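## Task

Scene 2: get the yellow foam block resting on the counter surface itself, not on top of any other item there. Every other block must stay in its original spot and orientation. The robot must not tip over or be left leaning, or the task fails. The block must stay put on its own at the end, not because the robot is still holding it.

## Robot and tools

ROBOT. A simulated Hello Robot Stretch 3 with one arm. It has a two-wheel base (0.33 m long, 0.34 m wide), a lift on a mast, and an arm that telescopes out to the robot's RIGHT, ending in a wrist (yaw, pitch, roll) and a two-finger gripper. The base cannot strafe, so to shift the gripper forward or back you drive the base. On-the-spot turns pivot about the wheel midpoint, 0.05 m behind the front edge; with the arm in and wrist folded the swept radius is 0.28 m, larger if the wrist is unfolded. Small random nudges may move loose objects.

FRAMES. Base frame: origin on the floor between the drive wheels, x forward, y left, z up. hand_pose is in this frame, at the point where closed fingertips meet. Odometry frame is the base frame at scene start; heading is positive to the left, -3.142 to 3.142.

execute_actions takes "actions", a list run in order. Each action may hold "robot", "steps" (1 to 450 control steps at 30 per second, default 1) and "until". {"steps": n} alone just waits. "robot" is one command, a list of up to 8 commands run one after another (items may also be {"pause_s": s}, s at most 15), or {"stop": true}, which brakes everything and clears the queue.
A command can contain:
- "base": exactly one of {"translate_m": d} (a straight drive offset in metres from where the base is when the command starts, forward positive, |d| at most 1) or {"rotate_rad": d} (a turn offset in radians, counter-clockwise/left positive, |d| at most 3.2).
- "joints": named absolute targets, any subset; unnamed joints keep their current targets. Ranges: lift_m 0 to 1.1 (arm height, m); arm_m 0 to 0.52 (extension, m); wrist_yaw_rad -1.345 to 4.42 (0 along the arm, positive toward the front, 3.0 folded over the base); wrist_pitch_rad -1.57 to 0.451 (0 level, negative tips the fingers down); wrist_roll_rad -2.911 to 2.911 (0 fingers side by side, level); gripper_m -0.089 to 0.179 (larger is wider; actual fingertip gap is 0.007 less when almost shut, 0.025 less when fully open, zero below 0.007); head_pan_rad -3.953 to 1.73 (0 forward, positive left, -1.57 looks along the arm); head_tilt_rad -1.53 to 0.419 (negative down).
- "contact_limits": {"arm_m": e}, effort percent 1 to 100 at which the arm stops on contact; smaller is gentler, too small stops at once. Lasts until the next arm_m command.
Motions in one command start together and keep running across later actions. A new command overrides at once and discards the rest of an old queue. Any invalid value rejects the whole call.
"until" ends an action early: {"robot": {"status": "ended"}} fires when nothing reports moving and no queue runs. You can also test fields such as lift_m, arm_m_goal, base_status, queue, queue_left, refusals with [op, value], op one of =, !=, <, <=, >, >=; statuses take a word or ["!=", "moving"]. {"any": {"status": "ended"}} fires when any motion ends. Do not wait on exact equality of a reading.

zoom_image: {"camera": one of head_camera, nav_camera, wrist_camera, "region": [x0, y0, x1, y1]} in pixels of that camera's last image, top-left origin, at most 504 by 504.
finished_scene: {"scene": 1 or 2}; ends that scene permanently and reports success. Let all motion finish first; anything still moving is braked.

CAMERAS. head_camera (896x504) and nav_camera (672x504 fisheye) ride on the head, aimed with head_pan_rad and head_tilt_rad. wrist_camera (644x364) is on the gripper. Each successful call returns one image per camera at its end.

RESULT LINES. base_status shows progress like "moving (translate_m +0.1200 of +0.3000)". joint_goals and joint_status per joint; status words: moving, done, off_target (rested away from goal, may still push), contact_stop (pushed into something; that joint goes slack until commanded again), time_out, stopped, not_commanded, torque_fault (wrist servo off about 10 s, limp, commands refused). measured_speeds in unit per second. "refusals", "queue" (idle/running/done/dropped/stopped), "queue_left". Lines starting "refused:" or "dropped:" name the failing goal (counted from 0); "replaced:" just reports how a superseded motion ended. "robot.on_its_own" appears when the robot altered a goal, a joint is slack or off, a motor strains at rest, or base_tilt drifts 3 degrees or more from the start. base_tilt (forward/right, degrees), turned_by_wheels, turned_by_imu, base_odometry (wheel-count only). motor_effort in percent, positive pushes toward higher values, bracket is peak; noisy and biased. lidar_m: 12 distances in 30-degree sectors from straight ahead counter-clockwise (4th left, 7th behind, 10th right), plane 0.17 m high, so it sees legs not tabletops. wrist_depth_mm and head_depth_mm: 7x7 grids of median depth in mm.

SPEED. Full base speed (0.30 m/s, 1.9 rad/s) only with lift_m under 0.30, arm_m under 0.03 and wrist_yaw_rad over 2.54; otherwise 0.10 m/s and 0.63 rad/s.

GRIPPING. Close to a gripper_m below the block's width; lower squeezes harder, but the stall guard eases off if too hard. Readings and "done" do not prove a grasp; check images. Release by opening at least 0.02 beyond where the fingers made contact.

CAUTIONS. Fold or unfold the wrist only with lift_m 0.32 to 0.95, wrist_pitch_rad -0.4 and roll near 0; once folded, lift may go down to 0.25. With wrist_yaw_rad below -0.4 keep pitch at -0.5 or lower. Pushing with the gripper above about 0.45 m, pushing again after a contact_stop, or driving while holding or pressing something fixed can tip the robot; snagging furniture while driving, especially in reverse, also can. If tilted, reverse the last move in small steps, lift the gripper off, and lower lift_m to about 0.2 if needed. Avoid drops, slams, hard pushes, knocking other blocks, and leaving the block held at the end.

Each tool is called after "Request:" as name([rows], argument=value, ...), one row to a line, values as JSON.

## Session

Request:
execute_actions(actions=[])

Scene clock: 0.00 s.
robot.base_odometry: x=+0.000 y=+0.000 heading=+0.000 (m, m, rad; robot's odometry frame)
robot.turned_by_wheels: +0.000 (rad since the last result)
robot.turned_by_imu: +0.000 (rad since the last result)
robot.base_tilt: forward=+2.1 right=-1.3 (deg)
robot.lidar_m: 1.89 1.84 1.84 2.07 3.09 1.14 1.27 1.93 1.93 1.48 1.05 1.11
robot.head_depth_mm: 1747 1748 1745 1727 1735 1738 1722 / 1855 1888 1880 1879 1871 1876 1859 / 1954 2071 2053 2062 2052 2036 2032 / 1954 2266 2245 2251 2250 2239 2192 / 1953 2308 2307 2305 2281 2289 2225 / 1949 2117 2119 2105 2102 2072 2092 / 1893 1922 1929 1917 1907 1897 1900
robot.base_status: not_commanded
robot.joint_positions: lift_m=+0.584 arm_m=-0.003 wrist_yaw_rad=+2.922 wrist_pitch_rad=-0.532 wrist_roll_rad=+0.019 gripper_m=+0.037 head_pan_rad=-0.008 head_tilt_rad=+0.001
robot.joint_goals: lift_m=+0.584 arm_m=-0.003 wrist_yaw_rad=+2.922 wrist_pitch_rad=-0.532 wrist_roll_rad=+0.019 gripper_m=+0.037 head_pan_rad=-0.008 head_tilt_rad=+0.001
robot.joint_status: lift_m=not_commanded arm_m=not_commanded wrist_yaw_rad=not_commanded wrist_pitch_rad=not_commanded wrist_roll_rad=not_commanded gripper_m=not_commanded head_pan_rad=not_commanded head_tilt_rad=not_commanded
robot.measured_speeds: translate_m=+0.000 rotate_rad=+0.000 lift_m=+0.000 arm_m=+0.000 wrist_yaw_rad=+0.000 wrist_pitch_rad=+0.000 wrist_roll_rad=+0.000 head_pan_rad=+0.000 head_tilt_rad=+0.000
robot: refusals=0 queue=idle queue_left=0
robot.motor_effort: left_wheel=+1 right_wheel=+0 lift_m=+27 arm_m=+0 wrist_yaw_rad=+1 wrist_pitch_rad=+5 wrist_roll_rad=+0 gripper_m=+0 head_pan_rad=+0 head_tilt_rad=+0 (%)
robot.hand_pose: x=+0.0242 y=+0.0615 z=+0.5715 quat_wxyz=(+0.261, +0.704, +0.108, +0.651) (m; robot's base frame)
robot.wrist_depth_mm: - - - - - - - / - - - - - - - / - - - - - - - / - - - - - - - / - 938 957 935 911 881 889 / 807 803 - 800 - 771 777 / 702 702 - 700 679 681 672
pictures: head_camera (sideways: a quarter turn clockwise sets it upright), nav_camera (sideways: a quarter turn counterclockwise sets it upright), wrist_camera
camera_calibration (this result's frames):
head_camera: T_world_to_cam=[[0.00471923, -0.00652044, -0.999968, 1.32287], [-0.0440651, 0.999006, -0.00672213, 0.0123657], [0.999018, 0.0440954, 0.00442722, -0.0562866], [0, 0, 0, 1]] pos_world=[0.0505333, -0.00124575, 1.32316]
nav_camera: T_world_to_cam=[[0.0371637, 0.0123648, 0.999233, -1.26583], [-0.0424759, -0.999, 0.0139417, 0.0364683], [0.998406, -0.0429614, -0.0366013, 0.000767914], [0, 0, 0, 1]] pos_world=[0.0478253, 0.0521166, 1.26438]
wrist_camera: T_world_to_cam=[[0.968729, -0.242214, -0.0538278, 0.0301518], [-0.189942, -0.584333, -0.788972, 0.533874], [0.159646, 0.774524, -0.612067, 0.460738], [0, 0, 0, 1]] pos_world=[-0.00135905, -0.0375889, 0.704836]
Images, in order (width x height): head_camera 896x504, nav_camera 672x504, wrist_camera 644x364.

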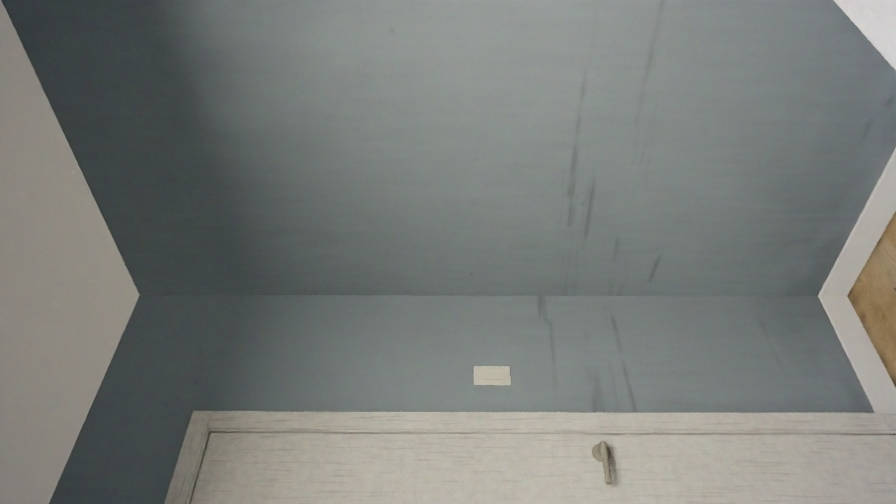

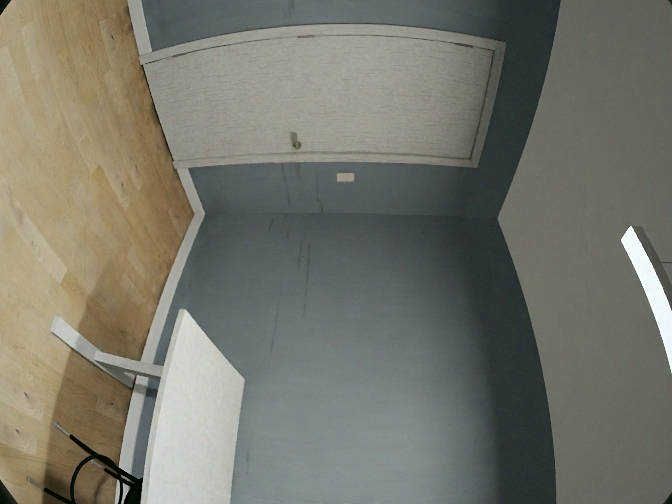

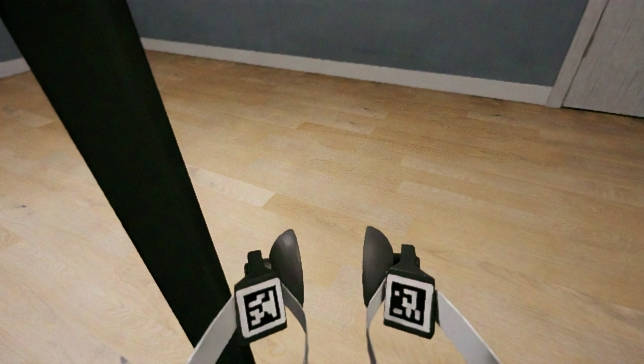

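Request:
execute_actions([
  {"robot":{"joints":{"head_pan_rad":-1.7,"head_tilt_rad":-0.6,"lift_m":0.27,"wrist_pitch_rad":-0.42}},"steps":200,"until":{"robot":{"head_pan_rad_status":"done"}}},
])

Request:
execute_actions([
  {"robot":{"joints":{"head_pan_rad":-3.3,"head_tilt_rad":-0.6}},"steps":200,"until":{"robot":{"status":"ended"}}},
])

Scene clock: 4.37 s.
robot.base_odometry: x=+0.000 y=+0.000 heading=+0.000 (m, m, rad; robot's odometry frame)
robot.turned_by_wheels: +0.000 (rad since the last result)
robot.turned_by_imu: +0.000 (rad since the last result)
robot.base_tilt: forward=+2.5 right=-1.2 (deg)
robot.lidar_m: 1.89 1.83 1.84 2.07 3.10 1.13 1.27 1.94 1.93 1.48 1.05 1.11
robot.head_depth_mm: 1721 1864 2014 2140 1809 1488 1264 / 1811 1964 2160 2231 1805 1493 1269 / 1931 2120 2321 2316 1817 1490 1274 / 2058 2283 2238 2219 1821 1512 1272 / 2085 2275 2117 2161 1838 1510 1276 / 1903 2032 1458 2257 1792 1509 1282 / 1744 1844 1471 1600 1794 1507 1284
robot.base_status: not_commanded
robot.joint_positions: lift_m=+0.466 arm_m=-0.003 wrist_yaw_rad=+2.922 wrist_pitch_rad=-0.443 wrist_roll_rad=+0.019 gripper_m=+0.037 head_pan_rad=-1.693 head_tilt_rad=-0.592
robot.joint_goals: lift_m=+0.270 arm_m=-0.003 wrist_yaw_rad=+2.922 wrist_pitch_rad=-0.420 wrist_roll_rad=+0.019 gripper_m=+0.037 head_pan_rad=-1.700 head_tilt_rad=-0.600
robot.joint_status: lift_m=moving arm_m=not_commanded wrist_yaw_rad=not_commanded wrist_pitch_rad=moving wrist_roll_rad=not_commanded gripper_m=not_commanded head_pan_rad=done head_tilt_rad=done
robot.measured_speeds: translate_m=+0.000 rotate_rad=+0.000 lift_m=-0.110 arm_m=+0.000 wrist_yaw_rad=+0.000 wrist_pitch_rad=+0.000 wrist_roll_rad=+0.000 head_pan_rad=+0.000 head_tilt_rad=+0.000
robot: refusals=0 queue=running queue_left=0
robot.motor_effort: left_wheel=+0(0) right_wheel=+0(0) lift_m=+18(29) arm_m=+1(0) wrist_yaw_rad=+1(0) wrist_pitch_rad=+9(10) wrist_roll_rad=+0(0) gripper_m=+1(1) head_pan_rad=-3(34) head_tilt_rad=-3(25) (%)
robot.hand_pose: x=+0.0269 y=+0.0737 z=+0.4731 quat_wxyz=(+0.231, +0.709, +0.077, +0.662) (m; robot's base frame)
robot.wrist_depth_mm: - - - - - - - / - - - - - - - / - - - - - - - / - - - - - - - / 900 - 888 849 879 841 823 / 749 727 760 715 - 691 705 / 631 624 - 609 587 598 594
pictures: head_camera (sideways: a quarter turn clockwise sets it upright), nav_camera (sideways: a quarter turn counterclockwise sets it upright), wrist_camera
camera_calibration (this result's frames):
head_camera: T_world_to_cam=[[0.0611177, 0.551749, -0.831768, 1.10282], [0.996887, -0.0753341, 0.023278, -0.0330344], [-0.0498169, -0.830601, -0.554635, 0.67773], [0, 0, 0, 1]] pos_world=[-0.000708013, -0.0480462, 1.29395]
nav_camera: T_world_to_cam=[[-0.0591747, -0.586522, 0.807769, -1.01526], [-0.989288, 0.142625, 0.031088, 0.0199392], [-0.133442, -0.797277, -0.588679, 0.726168], [0, 0, 0, 1]] pos_world=[0.0565489, -0.0193611, 1.24696]
wrist_camera: T_world_to_cam=[[0.969805, -0.237397, -0.0558664, 0.0257687], [-0.174173, -0.513847, -0.840015, 0.482411], [0.17071, 0.824381, -0.539679, 0.352372], [0, 0, 0, 1]] pos_world=[-0.00112089, -0.0364861, 0.59684]
Images, in order (width x height): head_camera 896x504, nav_camera 672x504, wrist_camera 644x364.

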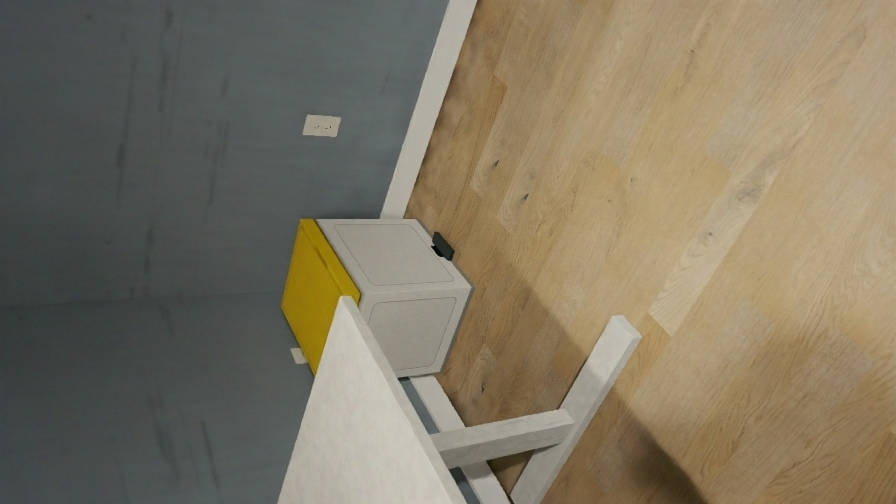

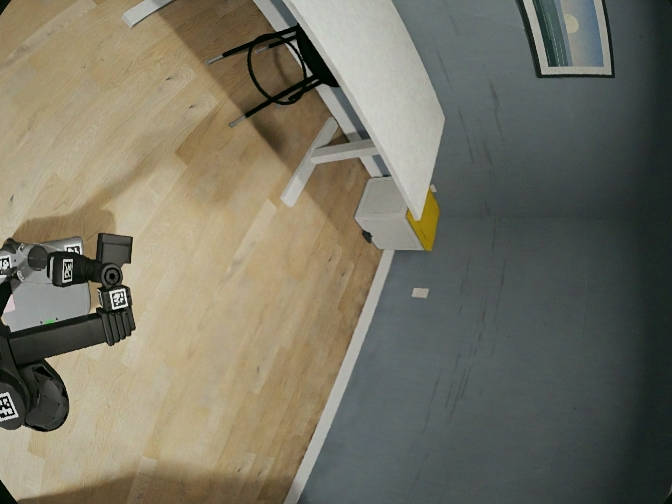

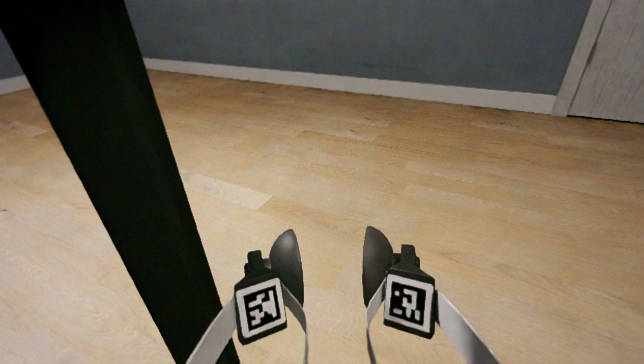

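Scene clock: 6.60 s.
robot.base_odometry: x=+0.000 y=+0.000 heading=+0.000 (m, m, rad; robot's odometry frame)
robot.turned_by_wheels: +0.000 (rad since the last result)
robot.turned_by_imu: +0.000 (rad since the last result)
robot.base_tilt: forward=+2.3 right=-1.0 (deg)
robot.lidar_m: 1.88 1.84 1.84 2.07 3.11 1.14 1.27 1.94 1.93 1.47 1.05 1.11
robot.head_depth_mm: 2651 1462 1156 1267 1405 1470 1265 / 2888 1537 1234 1360 1521 1494 1268 / 3024 1545 1323 1474 1650 1503 1272 / 2817 1564 1425 1603 1757 1502 1276 / 2517 1579 1551 1750 1826 1503 1277 / 2265 1607 1687 1940 1840 1507 1281 / 2065 1753 1869 2105 1846 1505 1281
robot.base_status: not_commanded
robot.joint_positions: lift_m=+0.270 arm_m=-0.003 wrist_yaw_rad=+2.922 wrist_pitch_rad=-0.443 wrist_roll_rad=+0.019 gripper_m=+0.037 head_pan_rad=-3.293 head_tilt_rad=-0.592
robot.joint_goals: lift_m=+0.270 arm_m=-0.003 wrist_yaw_rad=+2.922 wrist_pitch_rad=-0.420 wrist_roll_rad=+0.019 gripper_m=+0.037 head_pan_rad=-3.300 head_tilt_rad=-0.600
robot.joint_status: lift_m=done arm_m=not_commanded wrist_yaw_rad=not_commanded wrist_pitch_rad=done wrist_roll_rad=not_commanded gripper_m=not_commanded head_pan_rad=done head_tilt_rad=done
robot.measured_speeds: translate_m=+0.000 rotate_rad=+0.000 lift_m=+0.000 arm_m=+0.000 wrist_yaw_rad=+0.000 wrist_pitch_rad=+0.000 wrist_roll_rad=+0.000 head_pan_rad=+0.000 head_tilt_rad=+0.000
robot: refusals=0 queue=done queue_left=0
robot.motor_effort: left_wheel=+1(1) right_wheel=+0(0) lift_m=+18(19) arm_m=+0(0) wrist_yaw_rad=+0(1) wrist_pitch_rad=+9(8) wrist_roll_rad=+0(0) gripper_m=+0(1) head_pan_rad=-3(35) head_tilt_rad=-3(4) (%)
robot.hand_pose: x=+0.0269 y=+0.0738 z=+0.2776 quat_wxyz=(+0.231, +0.709, +0.077, +0.662) (m; robot's base frame)
robot.wrist_depth_mm: - - - - - - - / - - - - - - - / - - - - 941 943 917 / 773 - 748 738 723 712 700 / 614 - 601 583 598 572 553 / 505 494 506 495 - 476 464 / 447 - - - 402 407 398
pictures: head_camera (sideways: a quarter turn clockwise sets it upright), nav_camera (sideways: a quarter turn counterclockwise sets it upright), wrist_camera
camera_calibration (this result's frames):
head_camera: T_world_to_cam=[[0.549986, -0.0772578, -0.831593, 1.09961], [-0.104447, -0.994258, 0.0232927, -0.0263353], [-0.828617, 0.0740464, -0.554897, 0.682821], [0, 0, 0, 1]] pos_world=[-0.0417242, 0.00820906, 1.29394]
nav_camera: T_world_to_cam=[[-0.584793, 0.0763308, 0.807583, -1.01181], [0.17147, 0.984699, 0.0310946, 0.0128499], [-0.792853, 0.15666, -0.588933, 0.730521], [0, 0, 0, 1]] pos_world=[-0.0147102, -0.049864, 1.24695]
wrist_camera: T_world_to_cam=[[0.969814, -0.237357, -0.0558813, 0.0148484], [-0.174041, -0.513256, -0.840403, 0.318279], [0.170794, 0.82476, -0.539073, 0.246573], [0, 0, 0, 1]] pos_world=[-0.00111969, -0.0364805, 0.401233]
Images, in order (width x height): head_camera 896x504, nav_camera 672x504, wrist_camera 644x364.

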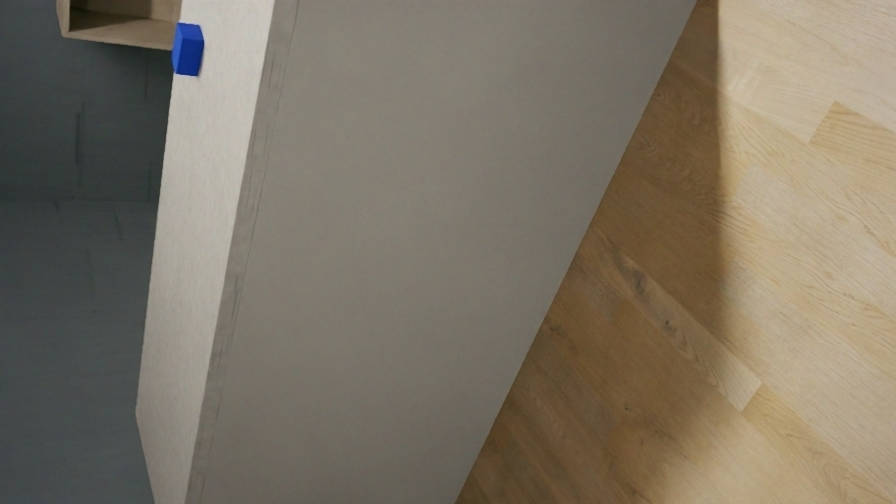

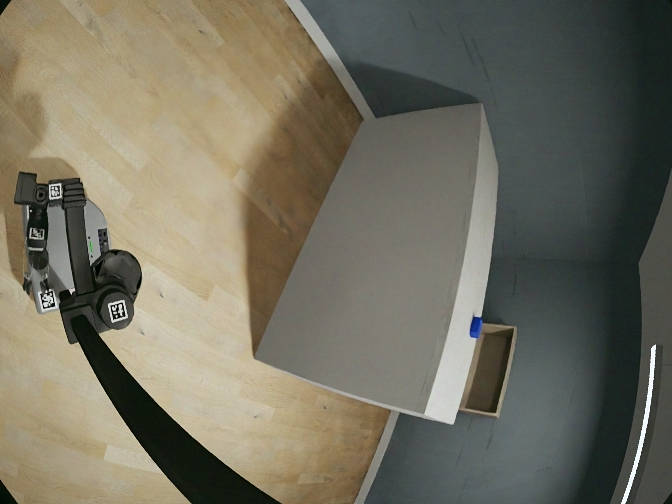

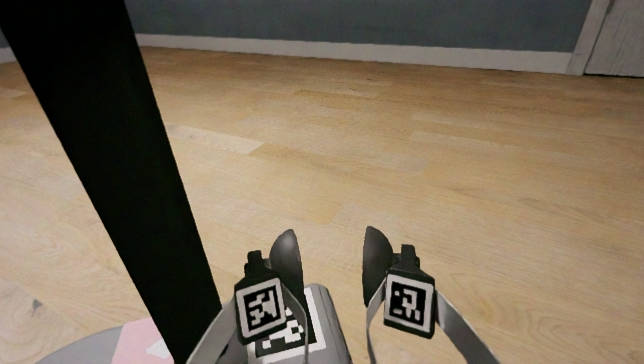

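Request:
execute_actions([
  {"robot":[{"joints":{"head_pan_rad":0.3,"head_tilt_rad":-0.7},"base":{"rotate_rad":2.22}},{"base":{"translate_m":1.0}}],"steps":450,"until":{"robot":{"status":"ended"}}},
])

Scene clock: 17.70 s.
robot.base_odometry: x=-0.605 y=+0.797 heading=+2.220 (m, m, rad; robot's odometry frame)
robot.turned_by_wheels: +2.220 (rad since the last result)
robot.turned_by_imu: +2.188 (rad since the last result)
robot.base_tilt: forward=+2.3 right=-0.9 (deg)
robot.lidar_m: 2.11 0.53 0.33 0.33 2.14 2.56 2.05 2.20 1.83 1.64 1.64 1.97
robot.head_depth_mm: 1758 1960 2177 2007 1640 1387 1200 / 1784 1967 2224 2014 1633 1390 1205 / 1808 2008 2234 2020 1646 1393 1212 / 1818 2027 2280 2022 1657 1397 1208 / 1758 1953 2200 2037 1662 1376 1213 / 1818 1958 2219 904 921 954 989 / 1843 1988 789 677 697 714 735
robot.base_status: done (translate_m +1.0000 of +1.0000)
robot.joint_positions: lift_m=+0.270 arm_m=-0.003 wrist_yaw_rad=+2.922 wrist_pitch_rad=-0.442 wrist_roll_rad=+0.019 gripper_m=+0.037 head_pan_rad=+0.293 head_tilt_rad=-0.692
robot.joint_goals: lift_m=+0.270 arm_m=-0.003 wrist_yaw_rad=+2.922 wrist_pitch_rad=-0.420 wrist_roll_rad=+0.019 gripper_m=+0.037 head_pan_rad=+0.300 head_tilt_rad=-0.700
robot.joint_status: lift_m=done arm_m=not_commanded wrist_yaw_rad=not_commanded wrist_pitch_rad=done wrist_roll_rad=not_commanded gripper_m=not_commanded head_pan_rad=done head_tilt_rad=done
robot.measured_speeds: translate_m=+0.000 rotate_rad=+0.000 lift_m=+0.000 arm_m=+0.000 wrist_yaw_rad=+0.000 wrist_pitch_rad=+0.000 wrist_roll_rad=+0.000 head_pan_rad=+0.000 head_tilt_rad=+0.000
robot: refusals=0 queue=done queue_left=0
robot.motor_effort: left_wheel=-1(5) right_wheel=+3(13) lift_m=+18(18) arm_m=+0(0) wrist_yaw_rad=+0(0) wrist_pitch_rad=+9(9) wrist_roll_rad=+0(0) gripper_m=+0(1) head_pan_rad=+2(36) head_tilt_rad=-3(12) (%)
robot.hand_pose: x=+0.0270 y=+0.0739 z=+0.2777 quat_wxyz=(+0.231, +0.709, +0.077, +0.662) (m; robot's base frame)
robot.wrist_depth_mm: - - 708 344 366 426 503 / - - 913 371 401 475 572 / - - 920 408 442 526 841 / 763 - 742 454 494 606 696 / 625 - 606 497 544 565 565 / 506 493 514 500 - 469 470 / 442 - - 412 403 410 402
pictures: head_camera (sideways: a quarter turn clockwise sets it upright), nav_camera (sideways: a quarter turn counterclockwise sets it upright), wrist_camera
camera_calibration (this result's frames):
head_camera: T_world_to_cam=[[-0.606411, -0.189716, -0.772187, 1.02922], [-0.330548, 0.943379, 0.0278093, -0.030833], [0.72319, 0.272109, -0.634786, 0.777285], [0, 0, 0, 1]] pos_world=[0.0518159, 0.0128409, 1.28902]
nav_camera: T_world_to_cam=[[0.634991, 0.204772, 0.744886, -0.93753], [0.271426, -0.961892, 0.0330462, 0.00970354], [0.723266, 0.181198, -0.666373, 0.822009], [0, 0, 0, 1]] pos_world=[-0.00184269, 0.0523679, 1.2458]
wrist_camera: T_world_to_cam=[[0.969821, -0.237323, -0.0558945, 0.014852], [-0.173927, -0.512743, -0.84074, 0.318473], [0.170868, 0.825089, -0.538546, 0.246424], [0, 0, 0, 1]] pos_world=[-0.00111855, -0.0365027, 0.401294]
Images, in order (width x height): head_camera 896x504, nav_camera 672x504, wrist_camera 644x364.

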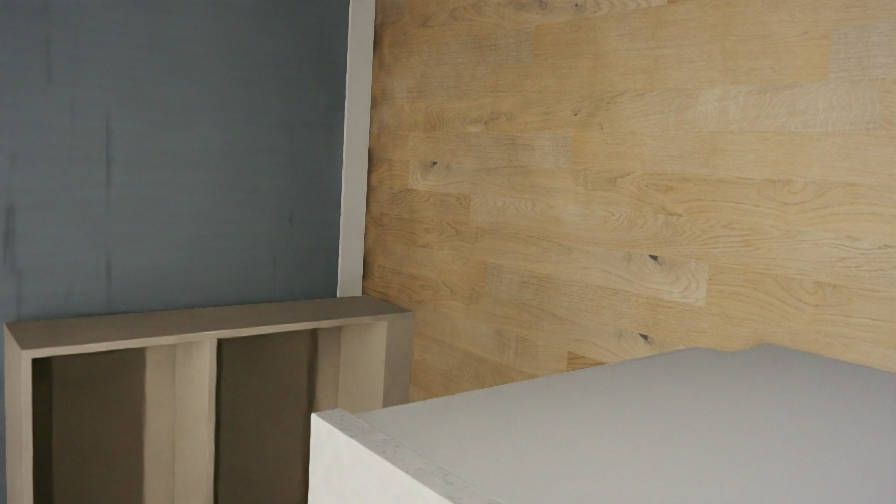

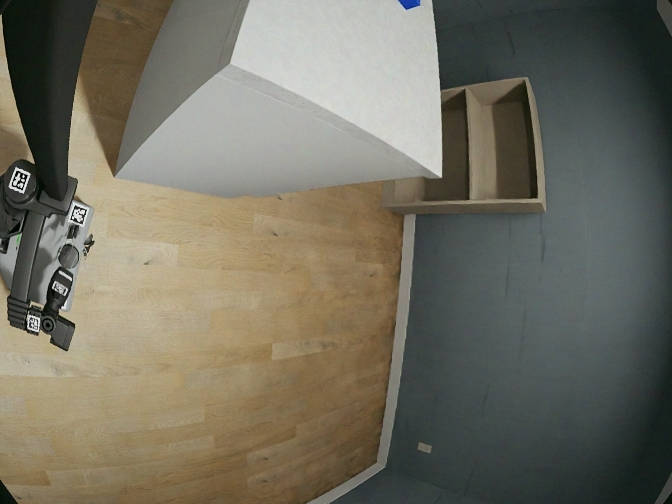

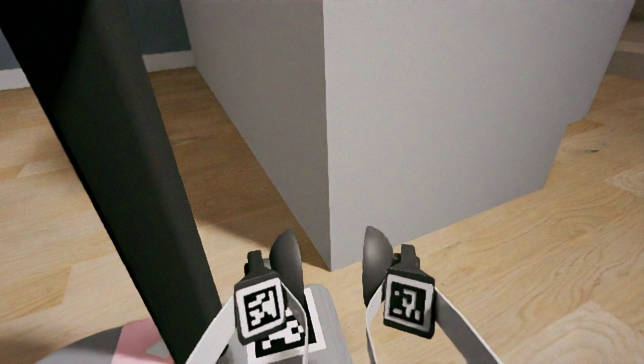

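Request:
execute_actions([
  {"robot":[{"joints":{"head_pan_rad":1.5,"head_tilt_rad":-0.75},"base":{"rotate_rad":0.15}},{"base":{"translate_m":1.0}}],"steps":450,"until":{"robot":{"status":"ended"}}},
])

Scene clock: 25.70 s.
robot.base_odometry: x=-1.321 y=+1.494 heading=+2.370 (m, m, rad; robot's odometry frame)
robot.turned_by_wheels: +0.150 (rad since the last result)
robot.turned_by_imu: +0.149 (rad since the last result)
robot.base_tilt: forward=+2.2 right=-1.3 (deg)
robot.lidar_m: 1.11 0.94 1.43 1.33 0.44 0.46 3.04 2.37 1.67 1.59 1.62 1.17
robot.head_depth_mm: 1954 2180 2353 1873 1570 1344 1178 / 1919 2173 2329 1888 1579 1349 1181 / 1923 2156 2302 1900 1576 1359 1182 / 1892 2140 2305 1897 1582 1358 1187 / 1887 2106 2304 1915 1594 1362 1187 / 1846 2028 2053 1811 1557 1368 1214 / 1524 1229 1179 1113 1055 1099 -
robot.base_status: done (translate_m +1.0000 of +1.0000)
robot.joint_positions: lift_m=+0.270 arm_m=-0.003 wrist_yaw_rad=+2.922 wrist_pitch_rad=-0.442 wrist_roll_rad=+0.019 gripper_m=+0.037 head_pan_rad=+1.493 head_tilt_rad=-0.741
robot.joint_goals: lift_m=+0.270 arm_m=-0.003 wrist_yaw_rad=+2.922 wrist_pitch_rad=-0.420 wrist_roll_rad=+0.019 gripper_m=+0.037 head_pan_rad=+1.500 head_tilt_rad=-0.750
robot.joint_status: lift_m=done arm_m=not_commanded wrist_yaw_rad=not_commanded wrist_pitch_rad=done wrist_roll_rad=not_commanded gripper_m=not_commanded head_pan_rad=done head_tilt_rad=done
robot.measured_speeds: translate_m=+0.000 rotate_rad=+0.000 lift_m=+0.000 arm_m=+0.000 wrist_yaw_rad=+0.000 wrist_pitch_rad=+0.000 wrist_roll_rad=+0.000 head_pan_rad=+0.000 head_tilt_rad=+0.000
robot: refusals=0 queue=done queue_left=0
robot.motor_effort: left_wheel=-1(6) right_wheel=+2(11) lift_m=+19(18) arm_m=-1(0) wrist_yaw_rad=+0(1) wrist_pitch_rad=+9(9) wrist_roll_rad=+0(0) gripper_m=+0(0) head_pan_rad=+2(34) head_tilt_rad=-3(8) (%)
robot.hand_pose: x=+0.0270 y=+0.0739 z=+0.2778 quat_wxyz=(+0.231, +0.709, +0.076, +0.662) (m; robot's base frame)
robot.wrist_depth_mm: - - - - - - 707 / - - - - - - 745 / 442 - - - 961 887 801 / 445 - 743 735 712 705 691 / 526 - 599 586 590 574 561 / 487 493 512 497 - 468 472 / 435 - - 411 395 411 402
pictures: head_camera (sideways: a quarter turn clockwise sets it upright), nav_camera (sideways: a quarter turn counterclockwise sets it upright), wrist_camera
camera_calibration (this result's frames):
head_camera: T_world_to_cam=[[-0.0457414, -0.670934, -0.740105, 0.983987], [-0.998936, 0.0350844, 0.0299328, -0.0295185], [0.00588321, 0.740687, -0.671824, 0.829839], [0, 0, 0, 1]] pos_world=[0.0106397, 0.0465748, 1.28664]
nav_camera: T_world_to_cam=[[0.0419545, 0.701654, 0.711282, -0.890117], [0.99501, -0.0938473, 0.033887, 0.00419719], [0.0905288, 0.706311, -0.70209, 0.872324], [0, 0, 0, 1]] pos_world=[-0.0458023, 0.008816, 1.24543]
wrist_camera: T_world_to_cam=[[0.969823, -0.237317, -0.0558965, 0.0148535], [-0.173908, -0.512659, -0.840795, 0.318507], [0.170879, 0.825143, -0.53846, 0.246397], [0, 0, 0, 1]] pos_world=[-0.00111841, -0.0365024, 0.401304]
Images, in order (width x height): head_camera 896x504, nav_camera 672x504, wrist_camera 644x364.

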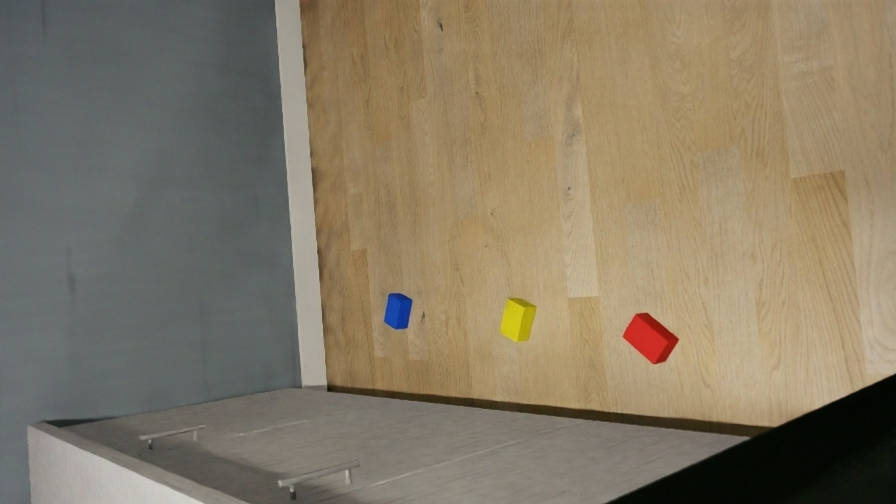

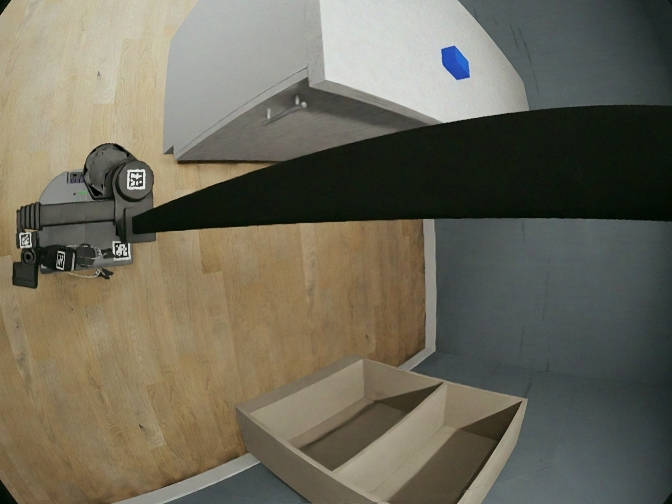

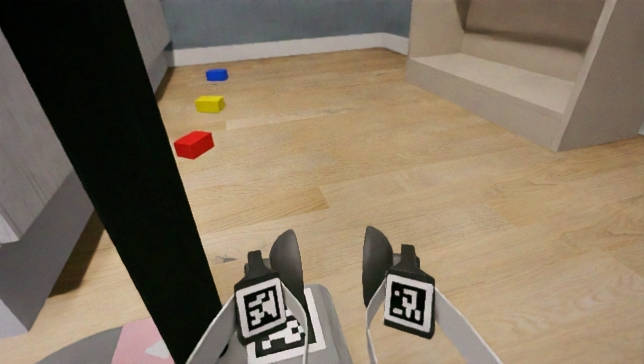

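Request:
execute_actions([
  {"robot":[{"base":{"rotate_rad":-1.79},"joints":{"head_pan_rad":-1.6,"head_tilt_rad":-1.2}},{"base":{"translate_m":-0.95}},{"base":{"translate_m":-0.17},"joints":{"lift_m":0.36}},{"joints":{"wrist_yaw_rad":1.6}},{"joints":{"wrist_yaw_rad":-0.19,"wrist_pitch_rad":-1.3,"gripper_m":0.13,"arm_m":0.13,"lift_m":0.3}}],"steps":450,"until":{"robot":{"status":"ended"}}},
])

Scene clock: 49.00 s.
robot.base_odometry: x=-2.258 y=+0.880 heading=+0.580 (m, m, rad; robot's odometry frame)
robot.turned_by_wheels: -1.790 (rad since the last result)
robot.turned_by_imu: -1.766 (rad since the last result)
robot.base_tilt: forward=+2.1 right=-1.2 (deg)
robot.lidar_m: 2.67 1.65 0.75 0.77 0.54 0.95 1.10 1.10 0.65 0.56 0.56 0.65
robot.head_depth_mm: 668 838 1127 1347 1255 1179 - / 645 805 1064 1351 1260 - - / 625 772 1013 1353 1236 - - / 606 744 965 1330 1258 1193 1107 / 588 717 920 1327 1273 1186 1111 / 549 694 876 1193 1259 1196 1117 / 535 665 840 1129 1284 1192 1122
robot.base_status: done (translate_m -0.1700 of -0.1700)
robot.joint_positions: lift_m=+0.300 arm_m=+0.130 wrist_yaw_rad=-0.188 wrist_pitch_rad=-1.297 wrist_roll_rad=+0.019 gripper_m=+0.130 head_pan_rad=-1.594 head_tilt_rad=-1.186
robot.joint_goals: lift_m=+0.300 arm_m=+0.130 wrist_yaw_rad=-0.190 wrist_pitch_rad=-1.300 wrist_roll_rad=+0.019 gripper_m=+0.130 head_pan_rad=-1.600 head_tilt_rad=-1.200
robot.joint_status: lift_m=done arm_m=done wrist_yaw_rad=done wrist_pitch_rad=done wrist_roll_rad=not_commanded gripper_m=done head_pan_rad=done head_tilt_rad=done
robot.measured_speeds: translate_m=+0.000 rotate_rad=+0.000 lift_m=+0.000 arm_m=+0.000 wrist_yaw_rad=+0.000 wrist_pitch_rad=+0.000 wrist_roll_rad=+0.000 head_pan_rad=+0.000 head_tilt_rad=+0.000
robot: refusals=0 queue=done queue_left=0
robot.motor_effort: left_wheel=+1(8) right_wheel=-1(11) lift_m=+18(38) arm_m=+6(5) wrist_yaw_rad=-2(3) wrist_pitch_rad=-2(10) wrist_roll_rad=+0(0) gripper_m=+1(97) head_pan_rad=-3(32) head_tilt_rad=-5(24) (%)
robot.hand_pose: x=-0.0302 y=-0.3199 z=+0.1859 quat_wxyz=(+0.515, +0.368, -0.606, -0.482) (m; robot's base frame)
robot.wrist_depth_mm: 306 346 379 380 377 376 373 / 358 368 368 367 366 365 368 / 358 362 361 359 357 357 357 / 352 352 354 306 348 348 346 / 343 343 343 339 339 340 335 / 333 333 331 332 330 - 332 / 327 321 330 326 326 323 322
pictures: head_camera (sideways: a quarter turn clockwise sets it upright), nav_camera (sideways: a quarter turn counterclockwise sets it upright), wrist_camera
camera_calibration (this result's frames):
head_camera: T_world_to_cam=[[0.0148962, 0.92539, -0.378724, 0.512809], [0.998969, 0.00247501, 0.0453395, -0.0617414], [0.0428941, -0.379008, -0.924399, 1.15797], [0, 0, 0, 1]] pos_world=[0.00436893, -0.0355164, 1.26744]
nav_camera: T_world_to_cam=[[-0.00908339, -0.940507, 0.339652, -0.405676], [-0.999022, 0.023231, 0.0376103, 0.0115345], [-0.0432632, -0.338979, -0.939799, 1.18213], [0, 0, 0, 1]] pos_world=[0.058981, 0.0189069, 1.24832]
wrist_camera: T_world_to_cam=[[-0.970064, 0.241942, -0.0209811, 0.0598927], [0.24238, 0.959196, -0.145584, 0.38365], [-0.0150978, -0.146311, -0.989123, 0.299014], [0, 0, 0, 1]] pos_world=[-0.030375, -0.338737, 0.352872]
Images, in order (width x height): head_camera 896x504, nav_camera 672x504, wrist_camera 644x364.

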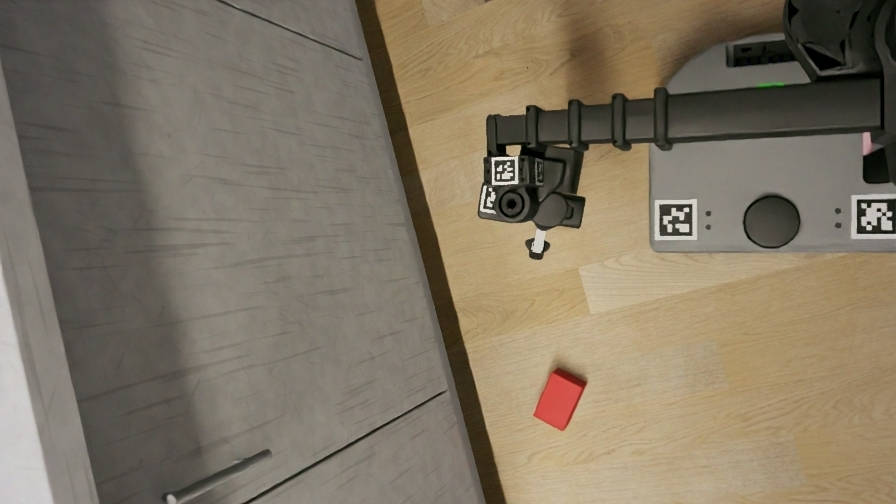

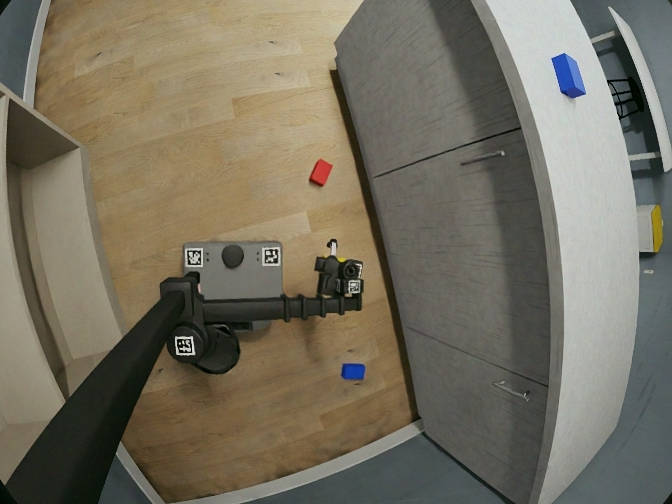

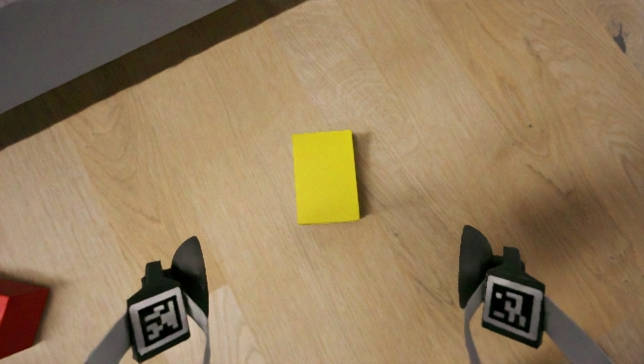

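Request:
execute_actions([
  {"robot":{"base":{"translate_m":-0.011},"joints":{"arm_m":0.193,"lift_m":0.146,"wrist_yaw_rad":-0.13}},"steps":450,"until":{"robot":{"status":"ended"}}},
])

Scene clock: 53.20 s.
robot.base_odometry: x=-2.267 y=+0.874 heading=+0.580 (m, m, rad; robot's odometry frame)
robot.turned_by_wheels: +0.000 (rad since the last result)
robot.turned_by_imu: +0.000 (rad since the last result)
robot.base_tilt: forward=+2.3 right=-1.1 (deg)
robot.lidar_m: 2.68 1.64 0.76 0.76 0.54 0.94 1.09 1.09 0.66 0.57 0.57 0.66
robot.head_depth_mm: 670 842 1131 1342 1246 1179 - / 650 807 1070 1353 1256 - - / 629 776 1017 1361 1245 - - / 609 749 967 1344 1261 1198 1109 / 593 722 924 1326 1269 1183 1112 / 551 696 884 1328 1256 1185 1116 / 536 668 843 1133 1279 1193 1123
robot.base_status: done (translate_m -0.0110 of -0.0110)
robot.joint_positions: lift_m=+0.146 arm_m=+0.193 wrist_yaw_rad=-0.131 wrist_pitch_rad=-1.298 wrist_roll_rad=+0.019 gripper_m=+0.130 head_pan_rad=-1.594 head_tilt_rad=-1.186
robot.joint_goals: lift_m=+0.146 arm_m=+0.193 wrist_yaw_rad=-0.130 wrist_pitch_rad=-1.300 wrist_roll_rad=+0.019 gripper_m=+0.130 head_pan_rad=-1.600 head_tilt_rad=-1.200
robot.joint_status: lift_m=done arm_m=done wrist_yaw_rad=done wrist_pitch_rad=done wrist_roll_rad=not_commanded gripper_m=done head_pan_rad=done head_tilt_rad=done
robot.measured_speeds: translate_m=+0.000 rotate_rad=+0.000 lift_m=+0.000 arm_m=+0.000 wrist_yaw_rad=+0.000 wrist_pitch_rad=+0.000 wrist_roll_rad=+0.000 head_pan_rad=+0.000 head_tilt_rad=+0.000
robot: refusals=0 queue=done queue_left=0
robot.motor_effort: left_wheel=+2(2) right_wheel=-1(7) lift_m=+18(13) arm_m=+5(6) wrist_yaw_rad=+1(2) wrist_pitch_rad=-1(2) wrist_roll_rad=+0(0) gripper_m=+1(1) head_pan_rad=-3(3) head_tilt_rad=-5(5) (%)
robot.hand_pose: x=-0.0276 y=-0.3830 z=+0.0319 quat_wxyz=(+0.528, +0.385, -0.595, -0.468) (m; robot's base frame)
robot.wrist_depth_mm: 214 214 214 212 212 212 211 / 209 209 209 208 207 208 205 / 203 202 202 201 202 200 200 / 198 198 197 152 194 196 196 / 193 193 194 148 189 191 190 / 189 188 187 145 185 - 186 / 185 183 183 142 180 181 181
pictures: head_camera (sideways: a quarter turn clockwise sets it upright), nav_camera (sideways: a quarter turn counterclockwise sets it upright), wrist_camera
camera_calibration (this result's frames):
head_camera: T_world_to_cam=[[0.014896, 0.92539, -0.378724, 0.512809], [0.998969, 0.00247513, 0.0453395, -0.0617414], [0.0428941, -0.379008, -0.924399, 1.15797], [0, 0, 0, 1]] pos_world=[0.00436893, -0.0355164, 1.26744]
nav_camera: T_world_to_cam=[[-0.00908328, -0.940507, 0.339652, -0.405676], [-0.999022, 0.0232309, 0.0376103, 0.0115345], [-0.0432632, -0.338979, -0.939799, 1.18213], [0, 0, 0, 1]] pos_world=[0.058981, 0.0189069, 1.24832]
wrist_camera: T_world_to_cam=[[-0.982215, 0.186593, -0.020917, 0.0529393], [0.187644, 0.971557, -0.144456, 0.424351], [-0.00663241, -0.145812, -0.98929, 0.137876], [0, 0, 0, 1]] pos_world=[-0.0267149, -0.402055, 0.198807]
Images, in order (width x height): head_camera 896x504, nav_camera 672x504, wrist_camera 644x364.

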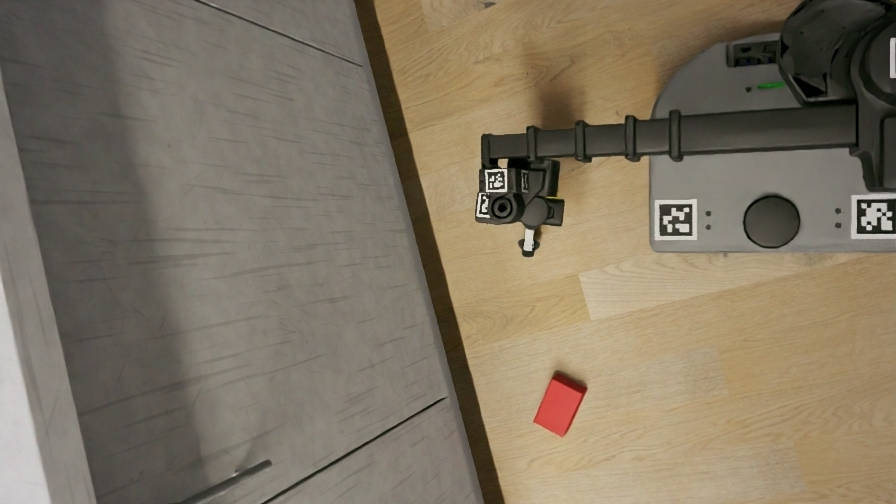

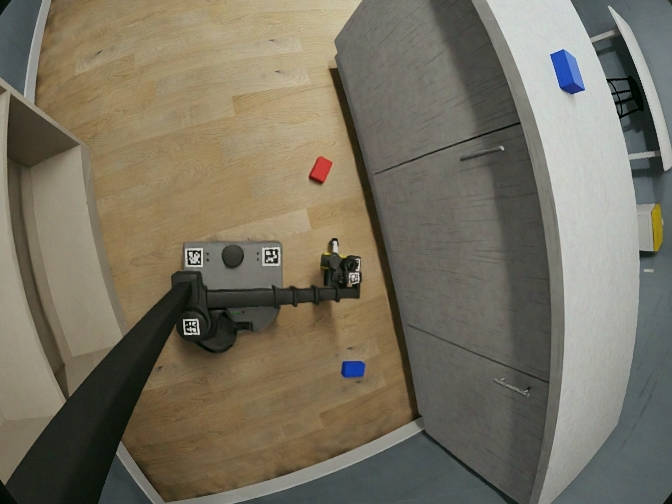

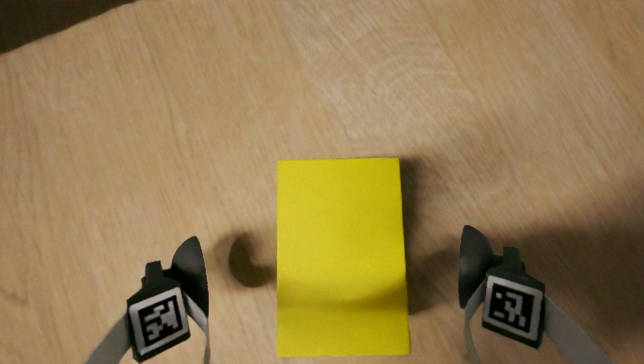

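Request:
execute_actions([
  {"robot":[{"joints":{"gripper_m":0.03}},{"joints":{"lift_m":1.095,"head_tilt_rad":-0.7}}],"steps":450,"until":{"robot":{"lift_m":[">",0.3]}}},
  {"robot":{"base":{"translate_m":0.1}},"steps":450,"until":{"robot":{"lift_m":[">",0.9]}}},
])

Scene clock: 66.77 s.
robot.base_odometry: x=-2.184 y=+0.929 heading=+0.580 (m, m, rad; robot's odometry frame)
robot.turned_by_wheels: +0.000 (rad since the last result)
robot.turned_by_imu: -0.001 (rad since the last result)
robot.base_tilt: forward=+2.3 right=-1.2 (deg)
robot.lidar_m: 2.58 1.69 0.71 0.79 0.60 0.61 1.19 1.09 0.63 0.54 0.54 0.62
robot.head_depth_mm: 2071 1027 824 - 891 1077 1196 / 2491 1033 - - 858 1034 1199 / 3146 1042 799 - - 960 1181 / 3392 1047 755 650 757 932 1166 / 3409 1061 759 632 739 885 1144 / 3236 3230 764 616 711 848 1048 / 3191 3417 769 615 687 814 998
robot.base_status: done (translate_m +0.1000 of +0.1000)
robot.joint_positions: lift_m=+0.901 arm_m=+0.193 wrist_yaw_rad=-0.131 wrist_pitch_rad=-1.299 wrist_roll_rad=+0.019 gripper_m=+0.031 head_pan_rad=-1.594 head_tilt_rad=-0.705
robot.joint_goals: lift_m=+1.095 arm_m=+0.193 wrist_yaw_rad=-0.130 wrist_pitch_rad=-1.300 wrist_roll_rad=+0.019 gripper_m=+0.030 head_pan_rad=-1.600 head_tilt_rad=-0.700
robot.joint_status: lift_m=moving arm_m=done wrist_yaw_rad=done wrist_pitch_rad=done wrist_roll_rad=not_commanded gripper_m=done head_pan_rad=done head_tilt_rad=done
robot.measured_speeds: translate_m=+0.000 rotate_rad=+0.000 lift_m=+0.110 arm_m=+0.000 wrist_yaw_rad=+0.000 wrist_pitch_rad=+0.000 wrist_roll_rad=+0.000 head_pan_rad=+0.000 head_tilt_rad=+0.000
robot: refusals=0 queue=done queue_left=0
robot.motor_effort: left_wheel=+1(4) right_wheel=-2(4) lift_m=+36(38) arm_m=+5(5) wrist_yaw_rad=+3(2) wrist_pitch_rad=-1(1) wrist_roll_rad=+0(0) gripper_m=-17(100) head_pan_rad=-3(2) head_tilt_rad=+1(23) (%)
robot.hand_pose: x=-0.0276 y=-0.3829 z=+0.7869 quat_wxyz=(+0.528, +0.385, -0.595, -0.468) (m; robot's base frame)
robot.wrist_depth_mm: 168 187 219 264 337 453 737 / 197 228 277 355 484 802 978 / 231 285 373 520 932 958 947 / 311 405 529 149 892 943 921 / 427 617 921 146 962 901 898 / 725 903 871 142 142 913 884 / 872 867 845 140 140 843 870
pictures: head_camera (sideways: a quarter turn clockwise sets it upright), nav_camera (sideways: a quarter turn counterclockwise sets it upright), wrist_camera
camera_calibration (this result's frames):
head_camera: T_world_to_cam=[[0.00842595, 0.645167, -0.763995, 1.01479], [0.999386, 0.020543, 0.0283698, -0.0396748], [0.033998, -0.763766, -0.644598, 0.794252], [0, 0, 0, 1]] pos_world=[0.0040969, -0.047274, 1.2884]
nav_camera: T_world_to_cam=[[-0.00299179, -0.676659, 0.73629, -0.922436], [-0.99862, 0.0406208, 0.0332733, 0.0171558], [-0.0524234, -0.735175, -0.675847, 0.839064], [0, 0, 0, 1]] pos_world=[0.058359, -0.00801226, 1.24569]
wrist_camera: T_world_to_cam=[[-0.982213, 0.186604, -0.0208857, 0.0687052], [0.187655, 0.971636, -0.143906, 0.532885], [-0.0065602, -0.145266, -0.989371, 0.885141], [0, 0, 0, 1]] pos_world=[-0.0267086, -0.40201, 0.953854]
Images, in order (width x height): head_camera 896x504, nav_camera 672x504, wrist_camera 644x364.

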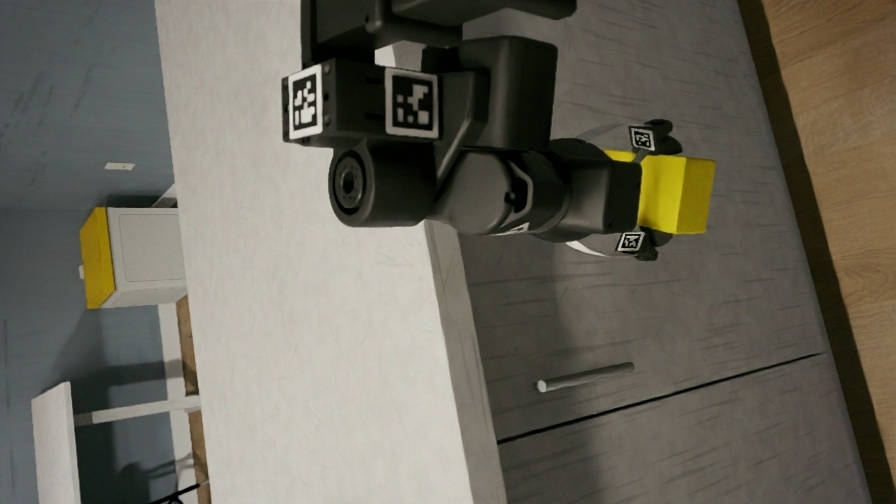

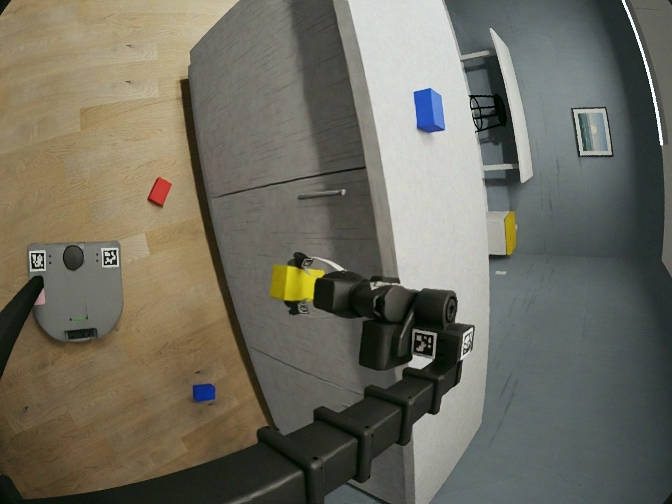

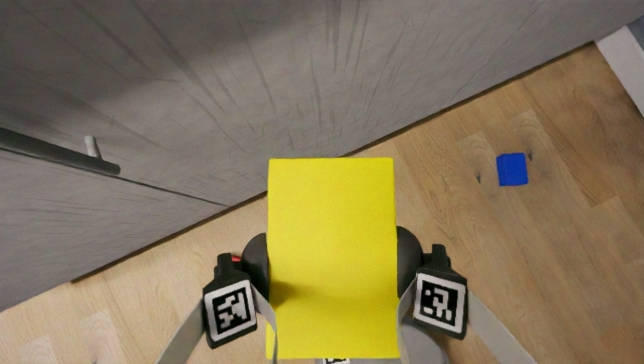

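Request:
execute_actions([
  {"steps":100,"until":{"robot":{"lift_m":[">",1.07]}}},
  {"robot":{"joints":{"arm_m":0.51}},"steps":450,"until":{"robot":{"status":"ended"}}},
])

Scene clock: 76.60 s.
robot.base_odometry: x=-2.184 y=+0.929 heading=+0.580 (m, m, rad; robot's odometry frame)
robot.turned_by_wheels: +0.000 (rad since the last result)
robot.turned_by_imu: -0.001 (rad since the last result)
robot.base_tilt: forward=+2.2 right=-1.2 (deg)
robot.lidar_m: 2.58 1.70 0.71 0.79 0.60 0.61 1.18 1.09 0.63 0.54 0.54 0.62
robot.head_depth_mm: 2052 1028 743 725 868 1078 1195 / 2457 1035 747 700 830 1020 1200 / 2837 1039 695 648 795 972 1183 / 3376 1054 726 651 766 926 1162 / 3381 1062 760 632 738 884 1145 / 3255 3223 762 615 712 846 1045 / 3139 3464 768 617 688 813 997
robot.base_status: done (translate_m +0.1000 of +0.1000)
robot.joint_positions: lift_m=+1.095 arm_m=+0.510 wrist_yaw_rad=-0.131 wrist_pitch_rad=-1.299 wrist_roll_rad=+0.019 gripper_m=+0.031 head_pan_rad=-1.594 head_tilt_rad=-0.705
robot.joint_goals: lift_m=+1.095 arm_m=+0.510 wrist_yaw_rad=-0.130 wrist_pitch_rad=-1.300 wrist_roll_rad=+0.019 gripper_m=+0.030 head_pan_rad=-1.600 head_tilt_rad=-0.700
robot.joint_status: lift_m=done arm_m=done wrist_yaw_rad=done wrist_pitch_rad=done wrist_roll_rad=not_commanded gripper_m=done head_pan_rad=done head_tilt_rad=done
robot.measured_speeds: translate_m=+0.000 rotate_rad=+0.000 lift_m=+0.000 arm_m=+0.000 wrist_yaw_rad=+0.000 wrist_pitch_rad=+0.000 wrist_roll_rad=+0.000 head_pan_rad=+0.000 head_tilt_rad=+0.000
robot: refusals=0 queue=done queue_left=0
robot.motor_effort: left_wheel=+1(1) right_wheel=-2(2) lift_m=+36(33) arm_m=+5(4) wrist_yaw_rad=+1(2) wrist_pitch_rad=-1(1) wrist_roll_rad=+0(0) gripper_m=-17(18) head_pan_rad=-3(2) head_tilt_rad=+1(1) (%)
robot.hand_pose: x=-0.0276 y=-0.6998 z=+0.9800 quat_wxyz=(+0.528, +0.385, -0.595, -0.468) (m; robot's base frame)
robot.wrist_depth_mm: 254 252 254 253 253 252 250 / 248 246 247 246 246 246 241 / 240 241 242 240 239 239 237 / 234 235 233 149 232 234 232 / 230 229 228 145 228 226 226 / 223 225 223 143 142 222 221 / 220 218 216 140 215 215 216
pictures: head_camera (sideways: a quarter turn clockwise sets it upright), nav_camera (sideways: a quarter turn counterclockwise sets it upright), wrist_camera
camera_calibration (this result's frames):
head_camera: T_world_to_cam=[[0.00842012, 0.644924, -0.7642, 1.01506], [0.999387, 0.0205523, 0.028356, -0.0396568], [0.0339936, -0.76397, -0.644356, 0.793937], [0, 0, 0, 1]] pos_world=[0.00409682, -0.0472783, 1.28841]
nav_camera: T_world_to_cam=[[-0.00298615, -0.676426, 0.736505, -0.922715], [-0.99862, 0.040631, 0.0332677, 0.017163], [-0.0524281, -0.735389, -0.675614, 0.83876], [0, 0, 0, 1]] pos_world=[0.0583586, -0.00803006, 1.24569]
wrist_camera: T_world_to_cam=[[-0.982272, 0.186295, -0.0208635, 0.131659], [0.187348, 0.971753, -0.143515, 0.868262], [-0.00646199, -0.14488, -0.989428, 1.03045], [0, 0, 0, 1]] pos_world=[-0.0266833, -0.718973, 1.14691]
Images, in order (width x height): head_camera 896x504, nav_camera 672x504, wrist_camera 644x364.

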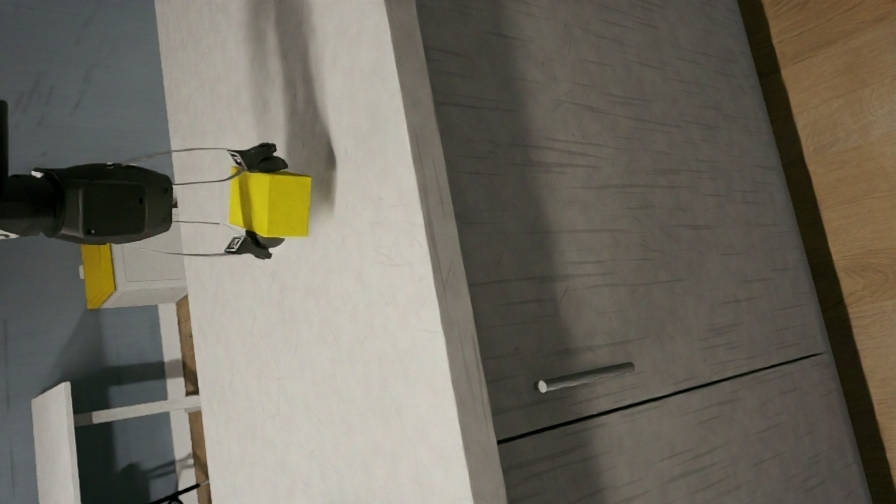

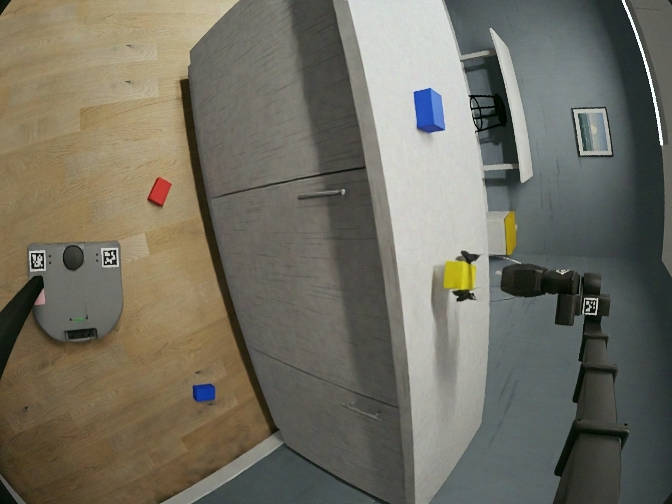

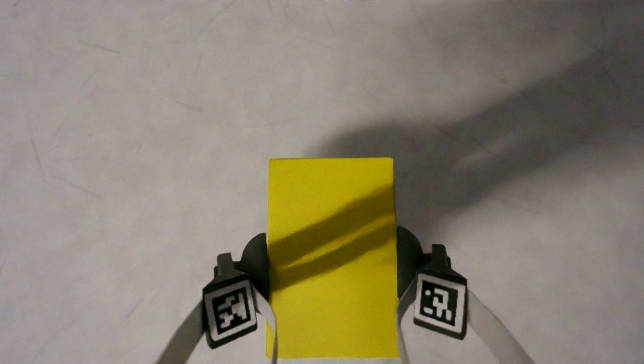

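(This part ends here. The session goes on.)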